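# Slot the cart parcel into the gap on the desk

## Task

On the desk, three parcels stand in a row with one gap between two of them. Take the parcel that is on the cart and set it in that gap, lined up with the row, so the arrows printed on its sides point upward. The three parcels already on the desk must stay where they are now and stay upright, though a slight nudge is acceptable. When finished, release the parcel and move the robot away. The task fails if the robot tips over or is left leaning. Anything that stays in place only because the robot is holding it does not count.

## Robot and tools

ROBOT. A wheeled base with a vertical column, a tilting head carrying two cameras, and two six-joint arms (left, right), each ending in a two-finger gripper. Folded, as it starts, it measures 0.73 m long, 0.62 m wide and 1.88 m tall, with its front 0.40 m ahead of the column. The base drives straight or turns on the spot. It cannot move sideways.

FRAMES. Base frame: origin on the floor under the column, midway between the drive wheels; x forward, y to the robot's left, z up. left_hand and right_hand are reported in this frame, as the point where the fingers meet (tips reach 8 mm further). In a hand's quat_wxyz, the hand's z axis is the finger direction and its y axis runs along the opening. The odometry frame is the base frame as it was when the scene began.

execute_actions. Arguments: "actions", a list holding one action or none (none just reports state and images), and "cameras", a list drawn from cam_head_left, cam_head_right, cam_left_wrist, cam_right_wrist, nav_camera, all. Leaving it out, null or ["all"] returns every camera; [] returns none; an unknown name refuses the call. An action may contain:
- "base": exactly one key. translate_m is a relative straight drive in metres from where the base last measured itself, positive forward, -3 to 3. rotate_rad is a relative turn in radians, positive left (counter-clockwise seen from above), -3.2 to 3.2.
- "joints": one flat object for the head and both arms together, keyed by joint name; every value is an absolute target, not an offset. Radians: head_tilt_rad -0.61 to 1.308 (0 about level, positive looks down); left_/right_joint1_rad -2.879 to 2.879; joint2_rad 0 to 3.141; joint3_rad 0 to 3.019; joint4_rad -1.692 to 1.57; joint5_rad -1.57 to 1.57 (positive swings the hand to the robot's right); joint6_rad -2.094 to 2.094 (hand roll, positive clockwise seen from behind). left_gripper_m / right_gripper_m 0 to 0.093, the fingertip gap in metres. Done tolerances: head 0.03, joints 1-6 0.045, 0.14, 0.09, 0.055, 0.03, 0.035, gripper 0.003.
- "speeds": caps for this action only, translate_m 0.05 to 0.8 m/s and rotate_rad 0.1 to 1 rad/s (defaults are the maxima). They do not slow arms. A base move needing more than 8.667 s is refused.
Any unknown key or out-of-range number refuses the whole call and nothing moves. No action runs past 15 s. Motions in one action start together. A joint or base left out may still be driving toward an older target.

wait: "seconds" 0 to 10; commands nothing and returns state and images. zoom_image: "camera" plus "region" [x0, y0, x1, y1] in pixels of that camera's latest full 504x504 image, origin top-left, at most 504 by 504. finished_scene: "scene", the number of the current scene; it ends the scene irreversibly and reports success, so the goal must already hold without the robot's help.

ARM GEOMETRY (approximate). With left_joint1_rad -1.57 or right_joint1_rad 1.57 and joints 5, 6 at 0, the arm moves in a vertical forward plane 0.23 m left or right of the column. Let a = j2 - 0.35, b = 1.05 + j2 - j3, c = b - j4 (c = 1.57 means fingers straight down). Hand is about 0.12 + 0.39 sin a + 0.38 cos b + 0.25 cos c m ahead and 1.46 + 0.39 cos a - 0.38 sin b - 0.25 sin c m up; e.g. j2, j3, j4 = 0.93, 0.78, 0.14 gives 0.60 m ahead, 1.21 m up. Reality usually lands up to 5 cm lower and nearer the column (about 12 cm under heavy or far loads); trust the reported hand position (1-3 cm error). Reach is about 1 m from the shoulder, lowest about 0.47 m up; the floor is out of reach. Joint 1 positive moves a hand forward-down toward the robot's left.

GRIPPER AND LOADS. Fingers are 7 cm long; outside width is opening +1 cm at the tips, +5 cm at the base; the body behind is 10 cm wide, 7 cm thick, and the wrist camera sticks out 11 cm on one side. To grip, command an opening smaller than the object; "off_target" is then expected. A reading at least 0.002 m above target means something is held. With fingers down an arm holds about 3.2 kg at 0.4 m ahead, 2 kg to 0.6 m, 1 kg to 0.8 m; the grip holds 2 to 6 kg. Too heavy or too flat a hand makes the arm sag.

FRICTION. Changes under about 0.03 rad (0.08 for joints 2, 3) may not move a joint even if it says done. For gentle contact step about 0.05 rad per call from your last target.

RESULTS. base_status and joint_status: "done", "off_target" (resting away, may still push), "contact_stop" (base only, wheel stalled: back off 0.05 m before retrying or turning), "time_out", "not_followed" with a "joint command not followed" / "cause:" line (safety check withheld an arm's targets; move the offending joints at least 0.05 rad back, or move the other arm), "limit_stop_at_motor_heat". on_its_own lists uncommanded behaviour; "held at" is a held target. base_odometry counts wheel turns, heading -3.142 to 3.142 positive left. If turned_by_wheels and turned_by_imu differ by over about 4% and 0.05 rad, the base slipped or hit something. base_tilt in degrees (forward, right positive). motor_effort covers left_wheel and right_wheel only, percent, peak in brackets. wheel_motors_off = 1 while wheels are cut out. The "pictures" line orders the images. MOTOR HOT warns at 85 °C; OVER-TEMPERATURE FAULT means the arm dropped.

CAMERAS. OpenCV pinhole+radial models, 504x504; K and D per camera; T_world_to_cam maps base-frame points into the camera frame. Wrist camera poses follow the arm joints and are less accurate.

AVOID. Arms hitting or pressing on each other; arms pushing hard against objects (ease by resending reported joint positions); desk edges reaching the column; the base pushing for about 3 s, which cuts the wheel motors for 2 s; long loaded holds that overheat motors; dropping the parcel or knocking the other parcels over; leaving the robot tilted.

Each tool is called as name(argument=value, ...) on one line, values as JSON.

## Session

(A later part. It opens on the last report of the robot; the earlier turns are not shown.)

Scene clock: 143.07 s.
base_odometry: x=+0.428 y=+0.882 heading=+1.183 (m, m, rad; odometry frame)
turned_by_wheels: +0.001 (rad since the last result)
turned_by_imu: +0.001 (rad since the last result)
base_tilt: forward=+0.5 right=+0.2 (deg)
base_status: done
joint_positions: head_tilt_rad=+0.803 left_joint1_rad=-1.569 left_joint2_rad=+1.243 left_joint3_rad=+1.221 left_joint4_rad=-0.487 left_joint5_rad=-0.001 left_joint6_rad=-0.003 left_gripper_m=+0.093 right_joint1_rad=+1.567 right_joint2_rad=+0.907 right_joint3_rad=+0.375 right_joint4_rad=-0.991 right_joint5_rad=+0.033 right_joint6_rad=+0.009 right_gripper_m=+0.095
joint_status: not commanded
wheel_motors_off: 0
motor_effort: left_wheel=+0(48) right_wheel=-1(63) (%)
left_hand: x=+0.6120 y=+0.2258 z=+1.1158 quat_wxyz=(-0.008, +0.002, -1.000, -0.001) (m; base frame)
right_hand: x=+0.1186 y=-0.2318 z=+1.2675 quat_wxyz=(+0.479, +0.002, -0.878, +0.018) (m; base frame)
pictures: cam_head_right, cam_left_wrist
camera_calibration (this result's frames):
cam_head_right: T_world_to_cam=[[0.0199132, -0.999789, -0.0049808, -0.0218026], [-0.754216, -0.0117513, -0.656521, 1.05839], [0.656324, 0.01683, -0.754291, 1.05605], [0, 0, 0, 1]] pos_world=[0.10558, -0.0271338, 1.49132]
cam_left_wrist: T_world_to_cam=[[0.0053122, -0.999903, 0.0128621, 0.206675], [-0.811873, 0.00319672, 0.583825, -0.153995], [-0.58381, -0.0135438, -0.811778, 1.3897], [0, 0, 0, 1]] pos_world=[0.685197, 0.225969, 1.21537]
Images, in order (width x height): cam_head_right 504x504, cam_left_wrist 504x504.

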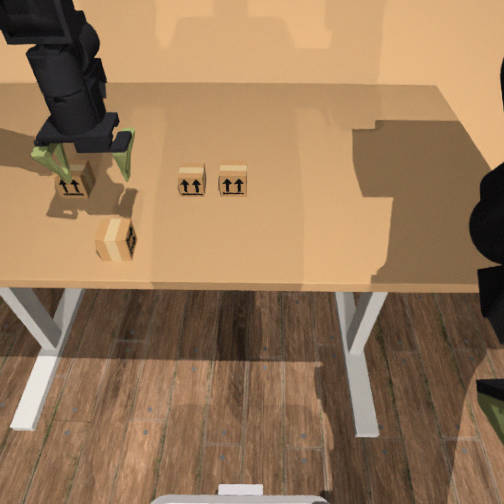

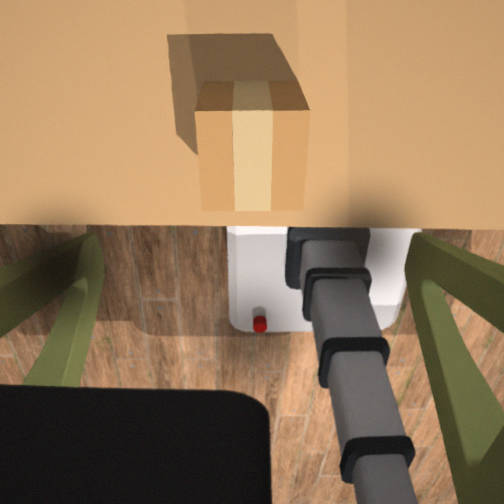

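execute_actions(actions=[{"joints":{"left_joint2_rad":1.55,"left_joint3_rad":1.375,"left_joint4_rad":-0.34}}], cameras=["cam_left_wrist"])

Scene clock: 150.00 s.
base_odometry: x=+0.428 y=+0.882 heading=+1.183 (m, m, rad; odometry frame)
turned_by_wheels: +0.000 (rad since the last result)
turned_by_imu: +0.000 (rad since the last result)
base_tilt: forward=+0.5 right=+0.2 (deg)
base_status: not commanded
joint_positions: head_tilt_rad=+0.803 left_joint1_rad=-1.569 left_joint2_rad=+1.562 left_joint3_rad=+1.365 left_joint4_rad=-0.340 left_joint5_rad=-0.001 left_joint6_rad=-0.003 left_gripper_m=+0.093 right_joint1_rad=+1.567 right_joint2_rad=+0.907 right_joint3_rad=+0.375 right_joint4_rad=-0.991 right_joint5_rad=+0.033 right_joint6_rad=+0.009 right_gripper_m=+0.095
joint_status: all done
wheel_motors_off: 0
motor_effort: left_wheel=+1(1) right_wheel=-1(2) (%)
left_hand: x=+0.6036 y=+0.2260 z=+0.9822 quat_wxyz=(+0.007, +0.002, -1.000, -0.001) (m; base frame)
right_hand: x=+0.1186 y=-0.2318 z=+1.2675 quat_wxyz=(+0.479, +0.002, -0.878, +0.018) (m; base frame)
pictures: cam_left_wrist
camera_calibration (this result's frames):
cam_left_wrist: T_world_to_cam=[[0.00573522, -0.999903, 0.0127271, 0.208523], [-0.794377, 0.00317505, 0.607417, -0.116516], [-0.607399, -0.0135938, -0.794281, 1.27339], [0, 0, 0, 1]] pos_world=[0.679705, 0.226182, 1.07955]
Images, in order (width x height): cam_left_wrist 504x504.

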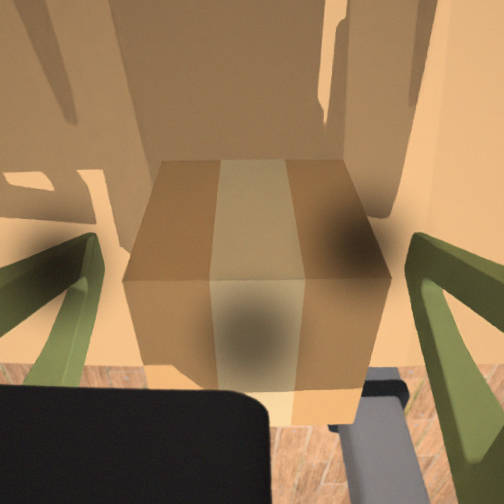

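execute_actions(actions=[{"base":{"translate_m":0.018},"joints":{"left_joint2_rad":1.6,"left_joint3_rad":1.4}}], cameras=["cam_left_wrist"])

Scene clock: 157.17 s.
base_odometry: x=+0.434 y=+0.899 heading=+1.184 (m, m, rad; odometry frame)
turned_by_wheels: +0.000 (rad since the last result)
turned_by_imu: +0.000 (rad since the last result)
base_tilt: forward=+0.6 right=+0.2 (deg)
base_status: done
joint_positions: head_tilt_rad=+0.803 left_joint1_rad=-1.569 left_joint2_rad=+1.587 left_joint3_rad=+1.387 left_joint4_rad=-0.340 left_joint5_rad=-0.001 left_joint6_rad=-0.003 left_gripper_m=+0.093 right_joint1_rad=+1.567 right_joint2_rad=+0.907 right_joint3_rad=+0.374 right_joint4_rad=-0.991 right_joint5_rad=+0.033 right_joint6_rad=+0.009 right_gripper_m=+0.095
joint_status: all done
wheel_motors_off: 0
motor_effort: left_wheel=+0(32) right_wheel=-1(38) (%)
left_hand: x=+0.6054 y=+0.2260 z=+0.9729 quat_wxyz=(+0.008, +0.002, -1.000, -0.001) (m; base frame)
right_hand: x=+0.1184 y=-0.2318 z=+1.2675 quat_wxyz=(+0.479, +0.002, -0.877, +0.018) (m; base frame)
pictures: cam_left_wrist
camera_calibration (this result's frames):
cam_left_wrist: T_world_to_cam=[[0.00576802, -0.999903, 0.0127161, 0.208637], [-0.792984, 0.00317343, 0.609234, -0.112065], [-0.609215, -0.0135977, -0.792889, 1.26689], [0, 0, 0, 1]] pos_world=[0.681736, 0.226199, 1.07012]
Images, in order (width x height): cam_left_wrist 504x504.

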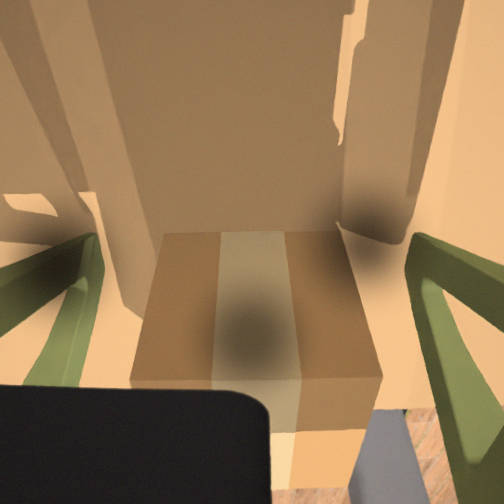

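Slightly too far.

execute_actions(actions=[{"base":{"translate_m":-0.008}}], cameras=[])

execute_actions(actions=[{"joints":{"left_gripper_m":0.03}}], cameras=["cam_left_wrist"])

Scene clock: 166.60 s.
base_odometry: x=+0.431 y=+0.891 heading=+1.184 (m, m, rad; odometry frame)
turned_by_wheels: +0.000 (rad since the last result)
turned_by_imu: +0.000 (rad since the last result)
base_tilt: forward=+0.7 right=+0.3 (deg)
base_status: done
joint_positions: head_tilt_rad=+0.803 left_joint1_rad=-1.569 left_joint2_rad=+1.590 left_joint3_rad=+1.390 left_joint4_rad=-0.340 left_joint5_rad=-0.001 left_joint6_rad=-0.003 left_gripper_m=+0.093 right_joint1_rad=+1.567 right_joint2_rad=+0.907 right_joint3_rad=+0.372 right_joint4_rad=-0.991 right_joint5_rad=+0.033 right_joint6_rad=+0.009 right_gripper_m=+0.095
joint_status: not commanded
wheel_motors_off: 0
motor_effort: left_wheel=+0(30) right_wheel=+0(40) (%)
left_hand: x=+0.6051 y=+0.2260 z=+0.9715 quat_wxyz=(+0.009, +0.002, -1.000, -0.001) (m; base frame)
right_hand: x=+0.1170 y=-0.2318 z=+1.2681 quat_wxyz=(+0.481, +0.002, -0.877, +0.018) (m; base frame)
pictures: none
No camera images: the call's "cameras" was empty. Leave "cameras" out to get every camera's image.

Scene clock: 167.23 s.
base_odometry: x=+0.431 y=+0.891 heading=+1.184 (m, m, rad; odometry frame)
turned_by_wheels: +0.000 (rad since the last result)
turned_by_imu: +0.000 (rad since the last result)
base_tilt: forward=+0.7 right=+0.2 (deg)
base_status: not commanded
joint_positions: head_tilt_rad=+0.803 left_joint1_rad=-1.569 left_joint2_rad=+1.590 left_joint3_rad=+1.390 left_joint4_rad=-0.340 left_joint5_rad=-0.001 left_joint6_rad=-0.002 left_gripper_m=+0.054 right_joint1_rad=+1.567 right_joint2_rad=+0.907 right_joint3_rad=+0.372 right_joint4_rad=-0.991 right_joint5_rad=+0.033 right_joint6_rad=+0.009 right_gripper_m=+0.095
joint_status: left_gripper_m off_target (ended at +0.054, target +0.030)
wheel_motors_off: 0
motor_effort: left_wheel=+0(0) right_wheel=+0(0) (%)
left_hand: x=+0.6051 y=+0.2260 z=+0.9715 quat_wxyz=(+0.009, +0.002, -1.000, -0.001) (m; base frame)
right_hand: x=+0.1170 y=-0.2318 z=+1.2681 quat_wxyz=(+0.481, +0.002, -0.877, +0.018) (m; base frame)
pictures: cam_left_wrist
camera_calibration (this result's frames):
cam_left_wrist: T_world_to_cam=[[0.00540304, -0.999905, 0.0127172, 0.208879], [-0.792285, 0.00347889, 0.610142, -0.112811], [-0.610128, -0.0133723, -0.79219, 1.26545], [0, 0, 0, 1]] pos_world=[0.681577, 0.226173, 1.06865]
Images, in order (width x height): cam_left_wrist 504x504.

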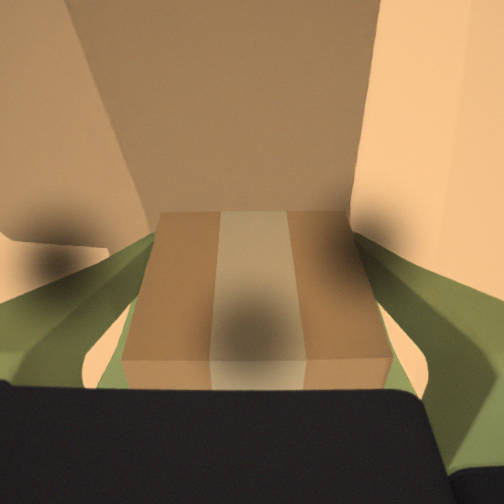

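execute_actions(actions=[{"joints":{"left_joint2_rad":1.3,"left_joint3_rad":1.23,"left_joint4_rad":-0.45}}], cameras=[])

execute_actions(actions=[{"base":{"translate_m":-0.11},"joints":{"left_joint4_rad":1.2,"head_tilt_rad":0.7}}], cameras=[])

execute_actions(actions=[{"joints":{"left_joint2_rad":2.04,"left_joint3_rad":1.68,"left_joint4_rad":1.4}}], cameras=["cam_head_right","cam_left_wrist"])

Scene clock: 178.17 s.
base_odometry: x=+0.431 y=+0.891 heading=+1.184 (m, m, rad; odometry frame)
turned_by_wheels: +0.000 (rad since the last result)
turned_by_imu: +0.000 (rad since the last result)
base_tilt: forward=+0.3 right=+0.2 (deg)
base_status: not commanded
joint_positions: head_tilt_rad=+0.803 left_joint1_rad=-1.569 left_joint2_rad=+1.293 left_joint3_rad=+1.226 left_joint4_rad=-0.450 left_joint5_rad=-0.001 left_joint6_rad=-0.002 left_gripper_m=+0.054 right_joint1_rad=+1.567 right_joint2_rad=+0.907 right_joint3_rad=+0.372 right_joint4_rad=-0.991 right_joint5_rad=+0.033 right_joint6_rad=+0.009 right_gripper_m=+0.095
joint_status: all done
wheel_motors_off: 0
motor_effort: left_wheel=+0(1) right_wheel=+1(0) (%)
left_hand: x=+0.6065 y=+0.2258 z=+1.0926 quat_wxyz=(-0.004, +0.002, -1.000, -0.001) (m; base frame)
right_hand: x=+0.1172 y=-0.2318 z=+1.2680 quat_wxyz=(+0.480, +0.002, -0.877, +0.018) (m; base frame)
pictures: none
No camera images: the call's "cameras" was empty. Leave "cameras" out to get every camera's image.

Scene clock: 179.93 s.
base_odometry: x=+0.390 y=+0.789 heading=+1.182 (m, m, rad; odometry frame)
turned_by_wheels: -0.002 (rad since the last result)
turned_by_imu: -0.001 (rad since the last result)
base_tilt: forward=+0.6 right=+0.4 (deg)
base_status: done
joint_positions: head_tilt_rad=+0.716 left_joint1_rad=-1.569 left_joint2_rad=+1.297 left_joint3_rad=+1.223 left_joint4_rad=+1.184 left_joint5_rad=-0.001 left_joint6_rad=-0.002 left_gripper_m=+0.054 right_joint1_rad=+1.567 right_joint2_rad=+0.906 right_joint3_rad=+0.371 right_joint4_rad=-0.991 right_joint5_rad=+0.033 right_joint6_rad=+0.009 right_gripper_m=+0.095
joint_status: all done
wheel_motors_off: 0
motor_effort: left_wheel=-1(32) right_wheel=+2(49) (%)
left_hand: x=+0.8486 y=+0.2256 z=+1.3510 quat_wxyz=(-0.729, +0.001, -0.684, +0.000) (m; base frame)
right_hand: x=+0.1169 y=-0.2318 z=+1.2682 quat_wxyz=(+0.481, +0.002, -0.877, +0.018) (m; base frame)
pictures: none
No camera images: the call's "cameras" was empty. Leave "cameras" out to get every camera's image.

Scene clock: 181.47 s.
base_odometry: x=+0.390 y=+0.789 heading=+1.182 (m, m, rad; odometry frame)
turned_by_wheels: +0.000 (rad since the last result)
turned_by_imu: +0.000 (rad since the last result)
base_tilt: forward=+0.4 right=+0.1 (deg)
base_status: not commanded
joint_positions: head_tilt_rad=+0.716 left_joint1_rad=-1.569 left_joint2_rad=+2.055 left_joint3_rad=+1.664 left_joint4_rad=+1.403 left_joint5_rad=+0.001 left_joint6_rad=+0.008 left_gripper_m=+0.054 right_joint1_rad=+1.567 right_joint2_rad=+0.906 right_joint3_rad=+0.372 right_joint4_rad=-0.991 right_joint5_rad=+0.033 right_joint6_rad=+0.009 right_gripper_m=+0.095
joint_status: all done
wheel_motors_off: 0
motor_effort: left_wheel=-2(3) right_wheel=+4(7) (%)
left_hand: x=+0.8010 y=+0.2258 z=+1.0153 quat_wxyz=(-0.694, -0.003, -0.720, -0.003) (m; base frame)
right_hand: x=+0.1173 y=-0.2318 z=+1.2680 quat_wxyz=(+0.480, +0.002, -0.877, +0.018) (m; base frame)
pictures: cam_head_right, cam_left_wrist
camera_calibration (this result's frames):
cam_head_right: T_world_to_cam=[[0.0202684, -0.999789, -0.00324559, -0.0244926], [-0.694811, -0.0117513, -0.719096, 1.15179], [0.718906, 0.01683, -0.694903, 0.961462], [0, 0, 0, 1]] pos_world=[0.10957, -0.0271338, 1.49629]
cam_left_wrist: T_world_to_cam=[[-0.0155746, -0.999856, -0.00670657, 0.24356], [-0.624736, 0.0149679, -0.780693, 1.29097], [0.780681, -0.00796915, -0.624879, 0.134528], [0, 0, 0, 1]] pos_world=[0.705287, 0.225274, 1.09355]
Images, in order (width x height): cam_head_right 504x504, cam_left_wrist 504x504.

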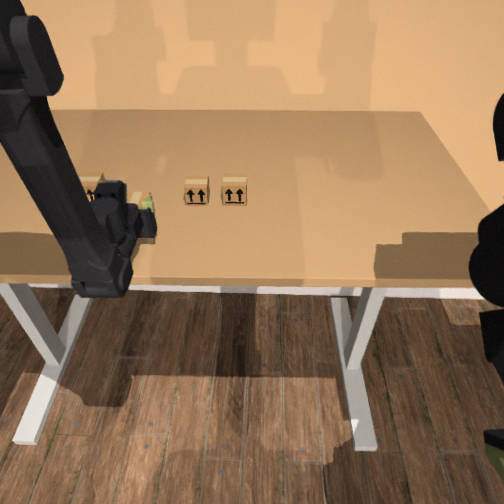

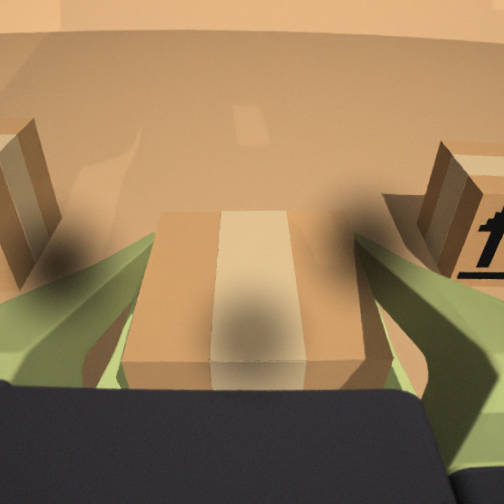

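execute_actions(actions=[{"base":{"translate_m":0.088},"speeds":{"translate_m":0.15}}], cameras=[])

execute_actions(actions=[{"joints":{"left_joint2_rad":2.11,"left_joint3_rad":1.72}}], cameras=["cam_head_right"])

zoom_image(camera="cam_head_right", region=[20,150,260,320])

Scene clock: 200.07 s.
base_odometry: x=+0.423 y=+0.871 heading=+1.183 (m, m, rad; odometry frame)
turned_by_wheels: +0.001 (rad since the last result)
turned_by_imu: +0.001 (rad since the last result)
base_tilt: forward=+0.5 right=+0.3 (deg)
base_status: done
joint_positions: head_tilt_rad=+0.716 left_joint1_rad=-1.569 left_joint2_rad=+2.053 left_joint3_rad=+1.665 left_joint4_rad=+1.402 left_joint5_rad=+0.001 left_joint6_rad=+0.008 left_gripper_m=+0.054 right_joint1_rad=+1.567 right_joint2_rad=+0.906 right_joint3_rad=+0.374 right_joint4_rad=-0.991 right_joint5_rad=+0.033 right_joint6_rad=+0.009 right_gripper_m=+0.095
joint_status: not commanded
wheel_motors_off: 0
motor_effort: left_wheel=+1(31) right_wheel=-1(41) (%)
left_hand: x=+0.8027 y=+0.2258 z=+1.0173 quat_wxyz=(-0.695, -0.003, -0.719, -0.003) (m; base frame)
right_hand: x=+0.1184 y=-0.2318 z=+1.2675 quat_wxyz=(+0.479, +0.002, -0.878, +0.018) (m; base frame)
pictures: none
No camera images: the call's "cameras" was empty. Leave "cameras" out to get every camera's image.

Scene clock: 200.73 s.
base_odometry: x=+0.423 y=+0.871 heading=+1.183 (m, m, rad; odometry frame)
turned_by_wheels: +0.000 (rad since the last result)
turned_by_imu: +0.000 (rad since the last result)
base_tilt: forward=+0.5 right=+0.3 (deg)
base_status: not commanded
joint_positions: head_tilt_rad=+0.716 left_joint1_rad=-1.569 left_joint2_rad=+2.094 left_joint3_rad=+1.708 left_joint4_rad=+1.408 left_joint5_rad=+0.001 left_joint6_rad=+0.009 left_gripper_m=+0.054 right_joint1_rad=+1.567 right_joint2_rad=+0.906 right_joint3_rad=+0.374 right_joint4_rad=-0.991 right_joint5_rad=+0.033 right_joint6_rad=+0.009 right_gripper_m=+0.095
joint_status: all done
wheel_motors_off: 0
motor_effort: left_wheel=+1(1) right_wheel=-2(2) (%)
left_hand: x=+0.8011 y=+0.2258 z=+1.0039 quat_wxyz=(-0.698, -0.004, -0.716, -0.004) (m; base frame)
right_hand: x=+0.1184 y=-0.2318 z=+1.2675 quat_wxyz=(+0.479, +0.002, -0.878, +0.018) (m; base frame)
pictures: cam_head_right
camera_calibration (this result's frames):
cam_head_right: T_world_to_cam=[[0.0202691, -0.999789, -0.00324123, -0.0244993], [-0.694657, -0.0117513, -0.719245, 1.15201], [0.719056, 0.01683, -0.694749, 0.961216], [0, 0, 0, 1]] pos_world=[0.109579, -0.0271338, 1.4963]
Images, in order (width x height): cam_head_right 504x504.

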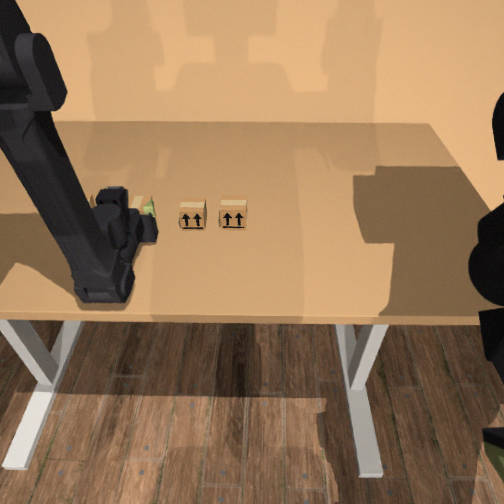

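Region (20, 150, 260, 320) of cam_head_right's 504x504 image, scaled by 2.100, with more detail than that image has; it fills the top 357 rows of this view, and the rest is white.

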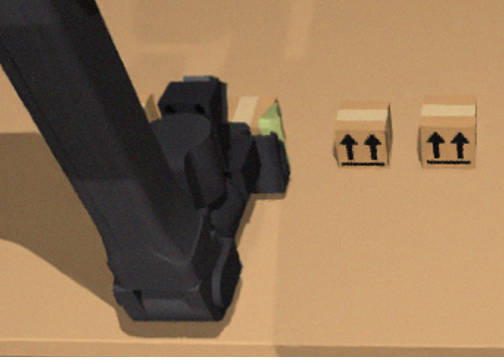

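Aligned and touching down.

execute_actions(actions=[{"joints":{"left_gripper_m":0.075}}], cameras=["cam_left_wrist"])

execute_actions(actions=[{"base":{"translate_m":-0.35},"speeds":{"translate_m":0.3}}], cameras=["cam_head_right","cam_left_wrist"])

zoom_image(camera="cam_head_right", region=[90,90,260,190])

Scene clock: 207.97 s.
base_odometry: x=+0.423 y=+0.871 heading=+1.183 (m, m, rad; odometry frame)
turned_by_wheels: +0.000 (rad since the last result)
turned_by_imu: +0.000 (rad since the last result)
base_tilt: forward=+0.7 right=+0.2 (deg)
base_status: not commanded
joint_positions: head_tilt_rad=+0.716 left_joint1_rad=-1.569 left_joint2_rad=+2.094 left_joint3_rad=+1.708 left_joint4_rad=+1.406 left_joint5_rad=+0.001 left_joint6_rad=+0.009 left_gripper_m=+0.075 right_joint1_rad=+1.567 right_joint2_rad=+0.906 right_joint3_rad=+0.374 right_joint4_rad=-0.991 right_joint5_rad=+0.033 right_joint6_rad=+0.009 right_gripper_m=+0.095
joint_status: all done
wheel_motors_off: 0
motor_effort: left_wheel=+1(1) right_wheel=-2(2) (%)
left_hand: x=+0.8007 y=+0.2258 z=+1.0030 quat_wxyz=(-0.697, -0.004, -0.717, -0.004) (m; base frame)
right_hand: x=+0.1184 y=-0.2318 z=+1.2675 quat_wxyz=(+0.479, +0.002, -0.878, +0.018) (m; base frame)
pictures: cam_left_wrist
camera_calibration (this result's frames):
cam_left_wrist: T_world_to_cam=[[-0.0155605, -0.999847, -0.00799499, 0.244772], [-0.617861, 0.0159017, -0.786126, 1.2809], [0.786133, -0.00729275, -0.618014, 0.115614], [0, 0, 0, 1]] pos_world=[0.704338, 0.225209, 1.08035]
Images, in order (width x height): cam_left_wrist 504x504.

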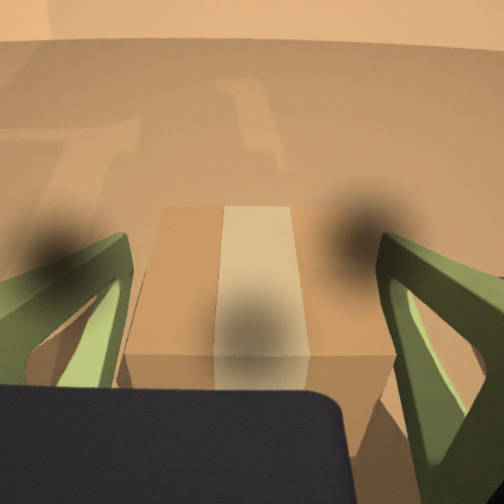

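Scene clock: 210.33 s.
base_odometry: x=+0.291 y=+0.547 heading=+1.184 (m, m, rad; odometry frame)
turned_by_wheels: +0.001 (rad since the last result)
turned_by_imu: +0.002 (rad since the last result)
base_tilt: forward=+0.5 right=+0.2 (deg)
base_status: done
joint_positions: head_tilt_rad=+0.716 left_joint1_rad=-1.570 left_joint2_rad=+2.102 left_joint3_rad=+1.709 left_joint4_rad=+1.404 left_joint5_rad=+0.001 left_joint6_rad=+0.009 left_gripper_m=+0.075 right_joint1_rad=+1.567 right_joint2_rad=+0.906 right_joint3_rad=+0.373 right_joint4_rad=-0.991 right_joint5_rad=+0.033 right_joint6_rad=+0.009 right_gripper_m=+0.095
joint_status: not commanded
wheel_motors_off: 0
motor_effort: left_wheel=+0(40) right_wheel=-1(43) (%)
left_hand: x=+0.7976 y=+0.2252 z=+0.9974 quat_wxyz=(-0.694, -0.004, -0.720, -0.003) (m; base frame)
right_hand: x=+0.1178 y=-0.2318 z=+1.2678 quat_wxyz=(+0.480, +0.002, -0.877, +0.018) (m; base frame)
pictures: cam_head_right, cam_left_wrist
camera_calibration (this result's frames):
cam_head_right: T_world_to_cam=[[0.0202697, -0.999789, -0.00323783, -0.0245046], [-0.694536, -0.0117513, -0.719362, 1.15218], [0.719172, 0.01683, -0.694628, 0.961025], [0, 0, 0, 1]] pos_world=[0.109586, -0.0271338, 1.49631]
cam_left_wrist: T_world_to_cam=[[-0.0159997, -0.999846, -0.00718313, 0.243649], [-0.625027, 0.0156087, -0.780447, 1.27471], [0.780439, -0.0079973, -0.62518, 0.126414], [0, 0, 0, 1]] pos_world=[0.701965, 0.224726, 1.07562]
Images, in order (width x height): cam_head_right 504x504, cam_left_wrist 504x504.

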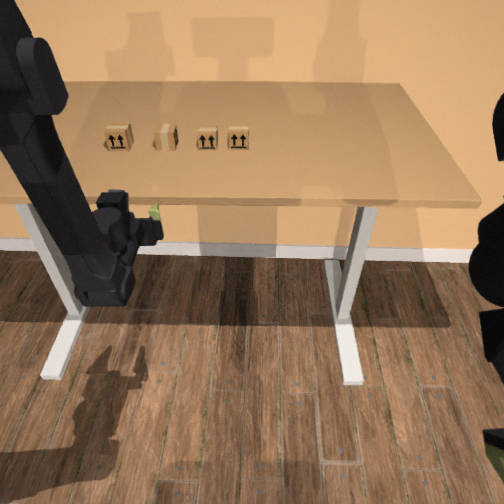

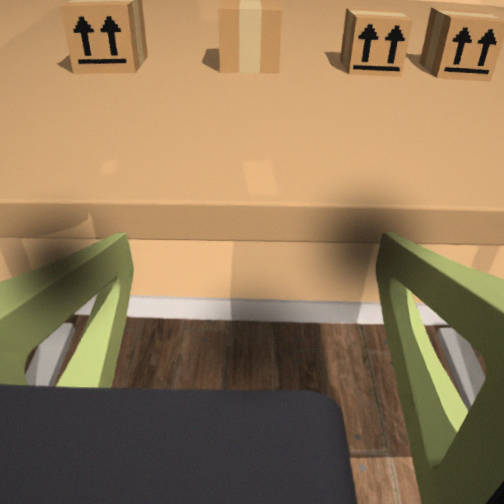

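Region (90, 90, 260, 190) of cam_head_right's 504x504 image, scaled by 2.965, with more detail than that image has; it fills the top 296 rows of this view, and the rest is white.

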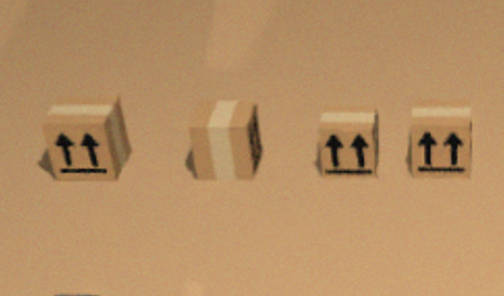

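finished_scene(scene=2)

The scene is finished: the task was done.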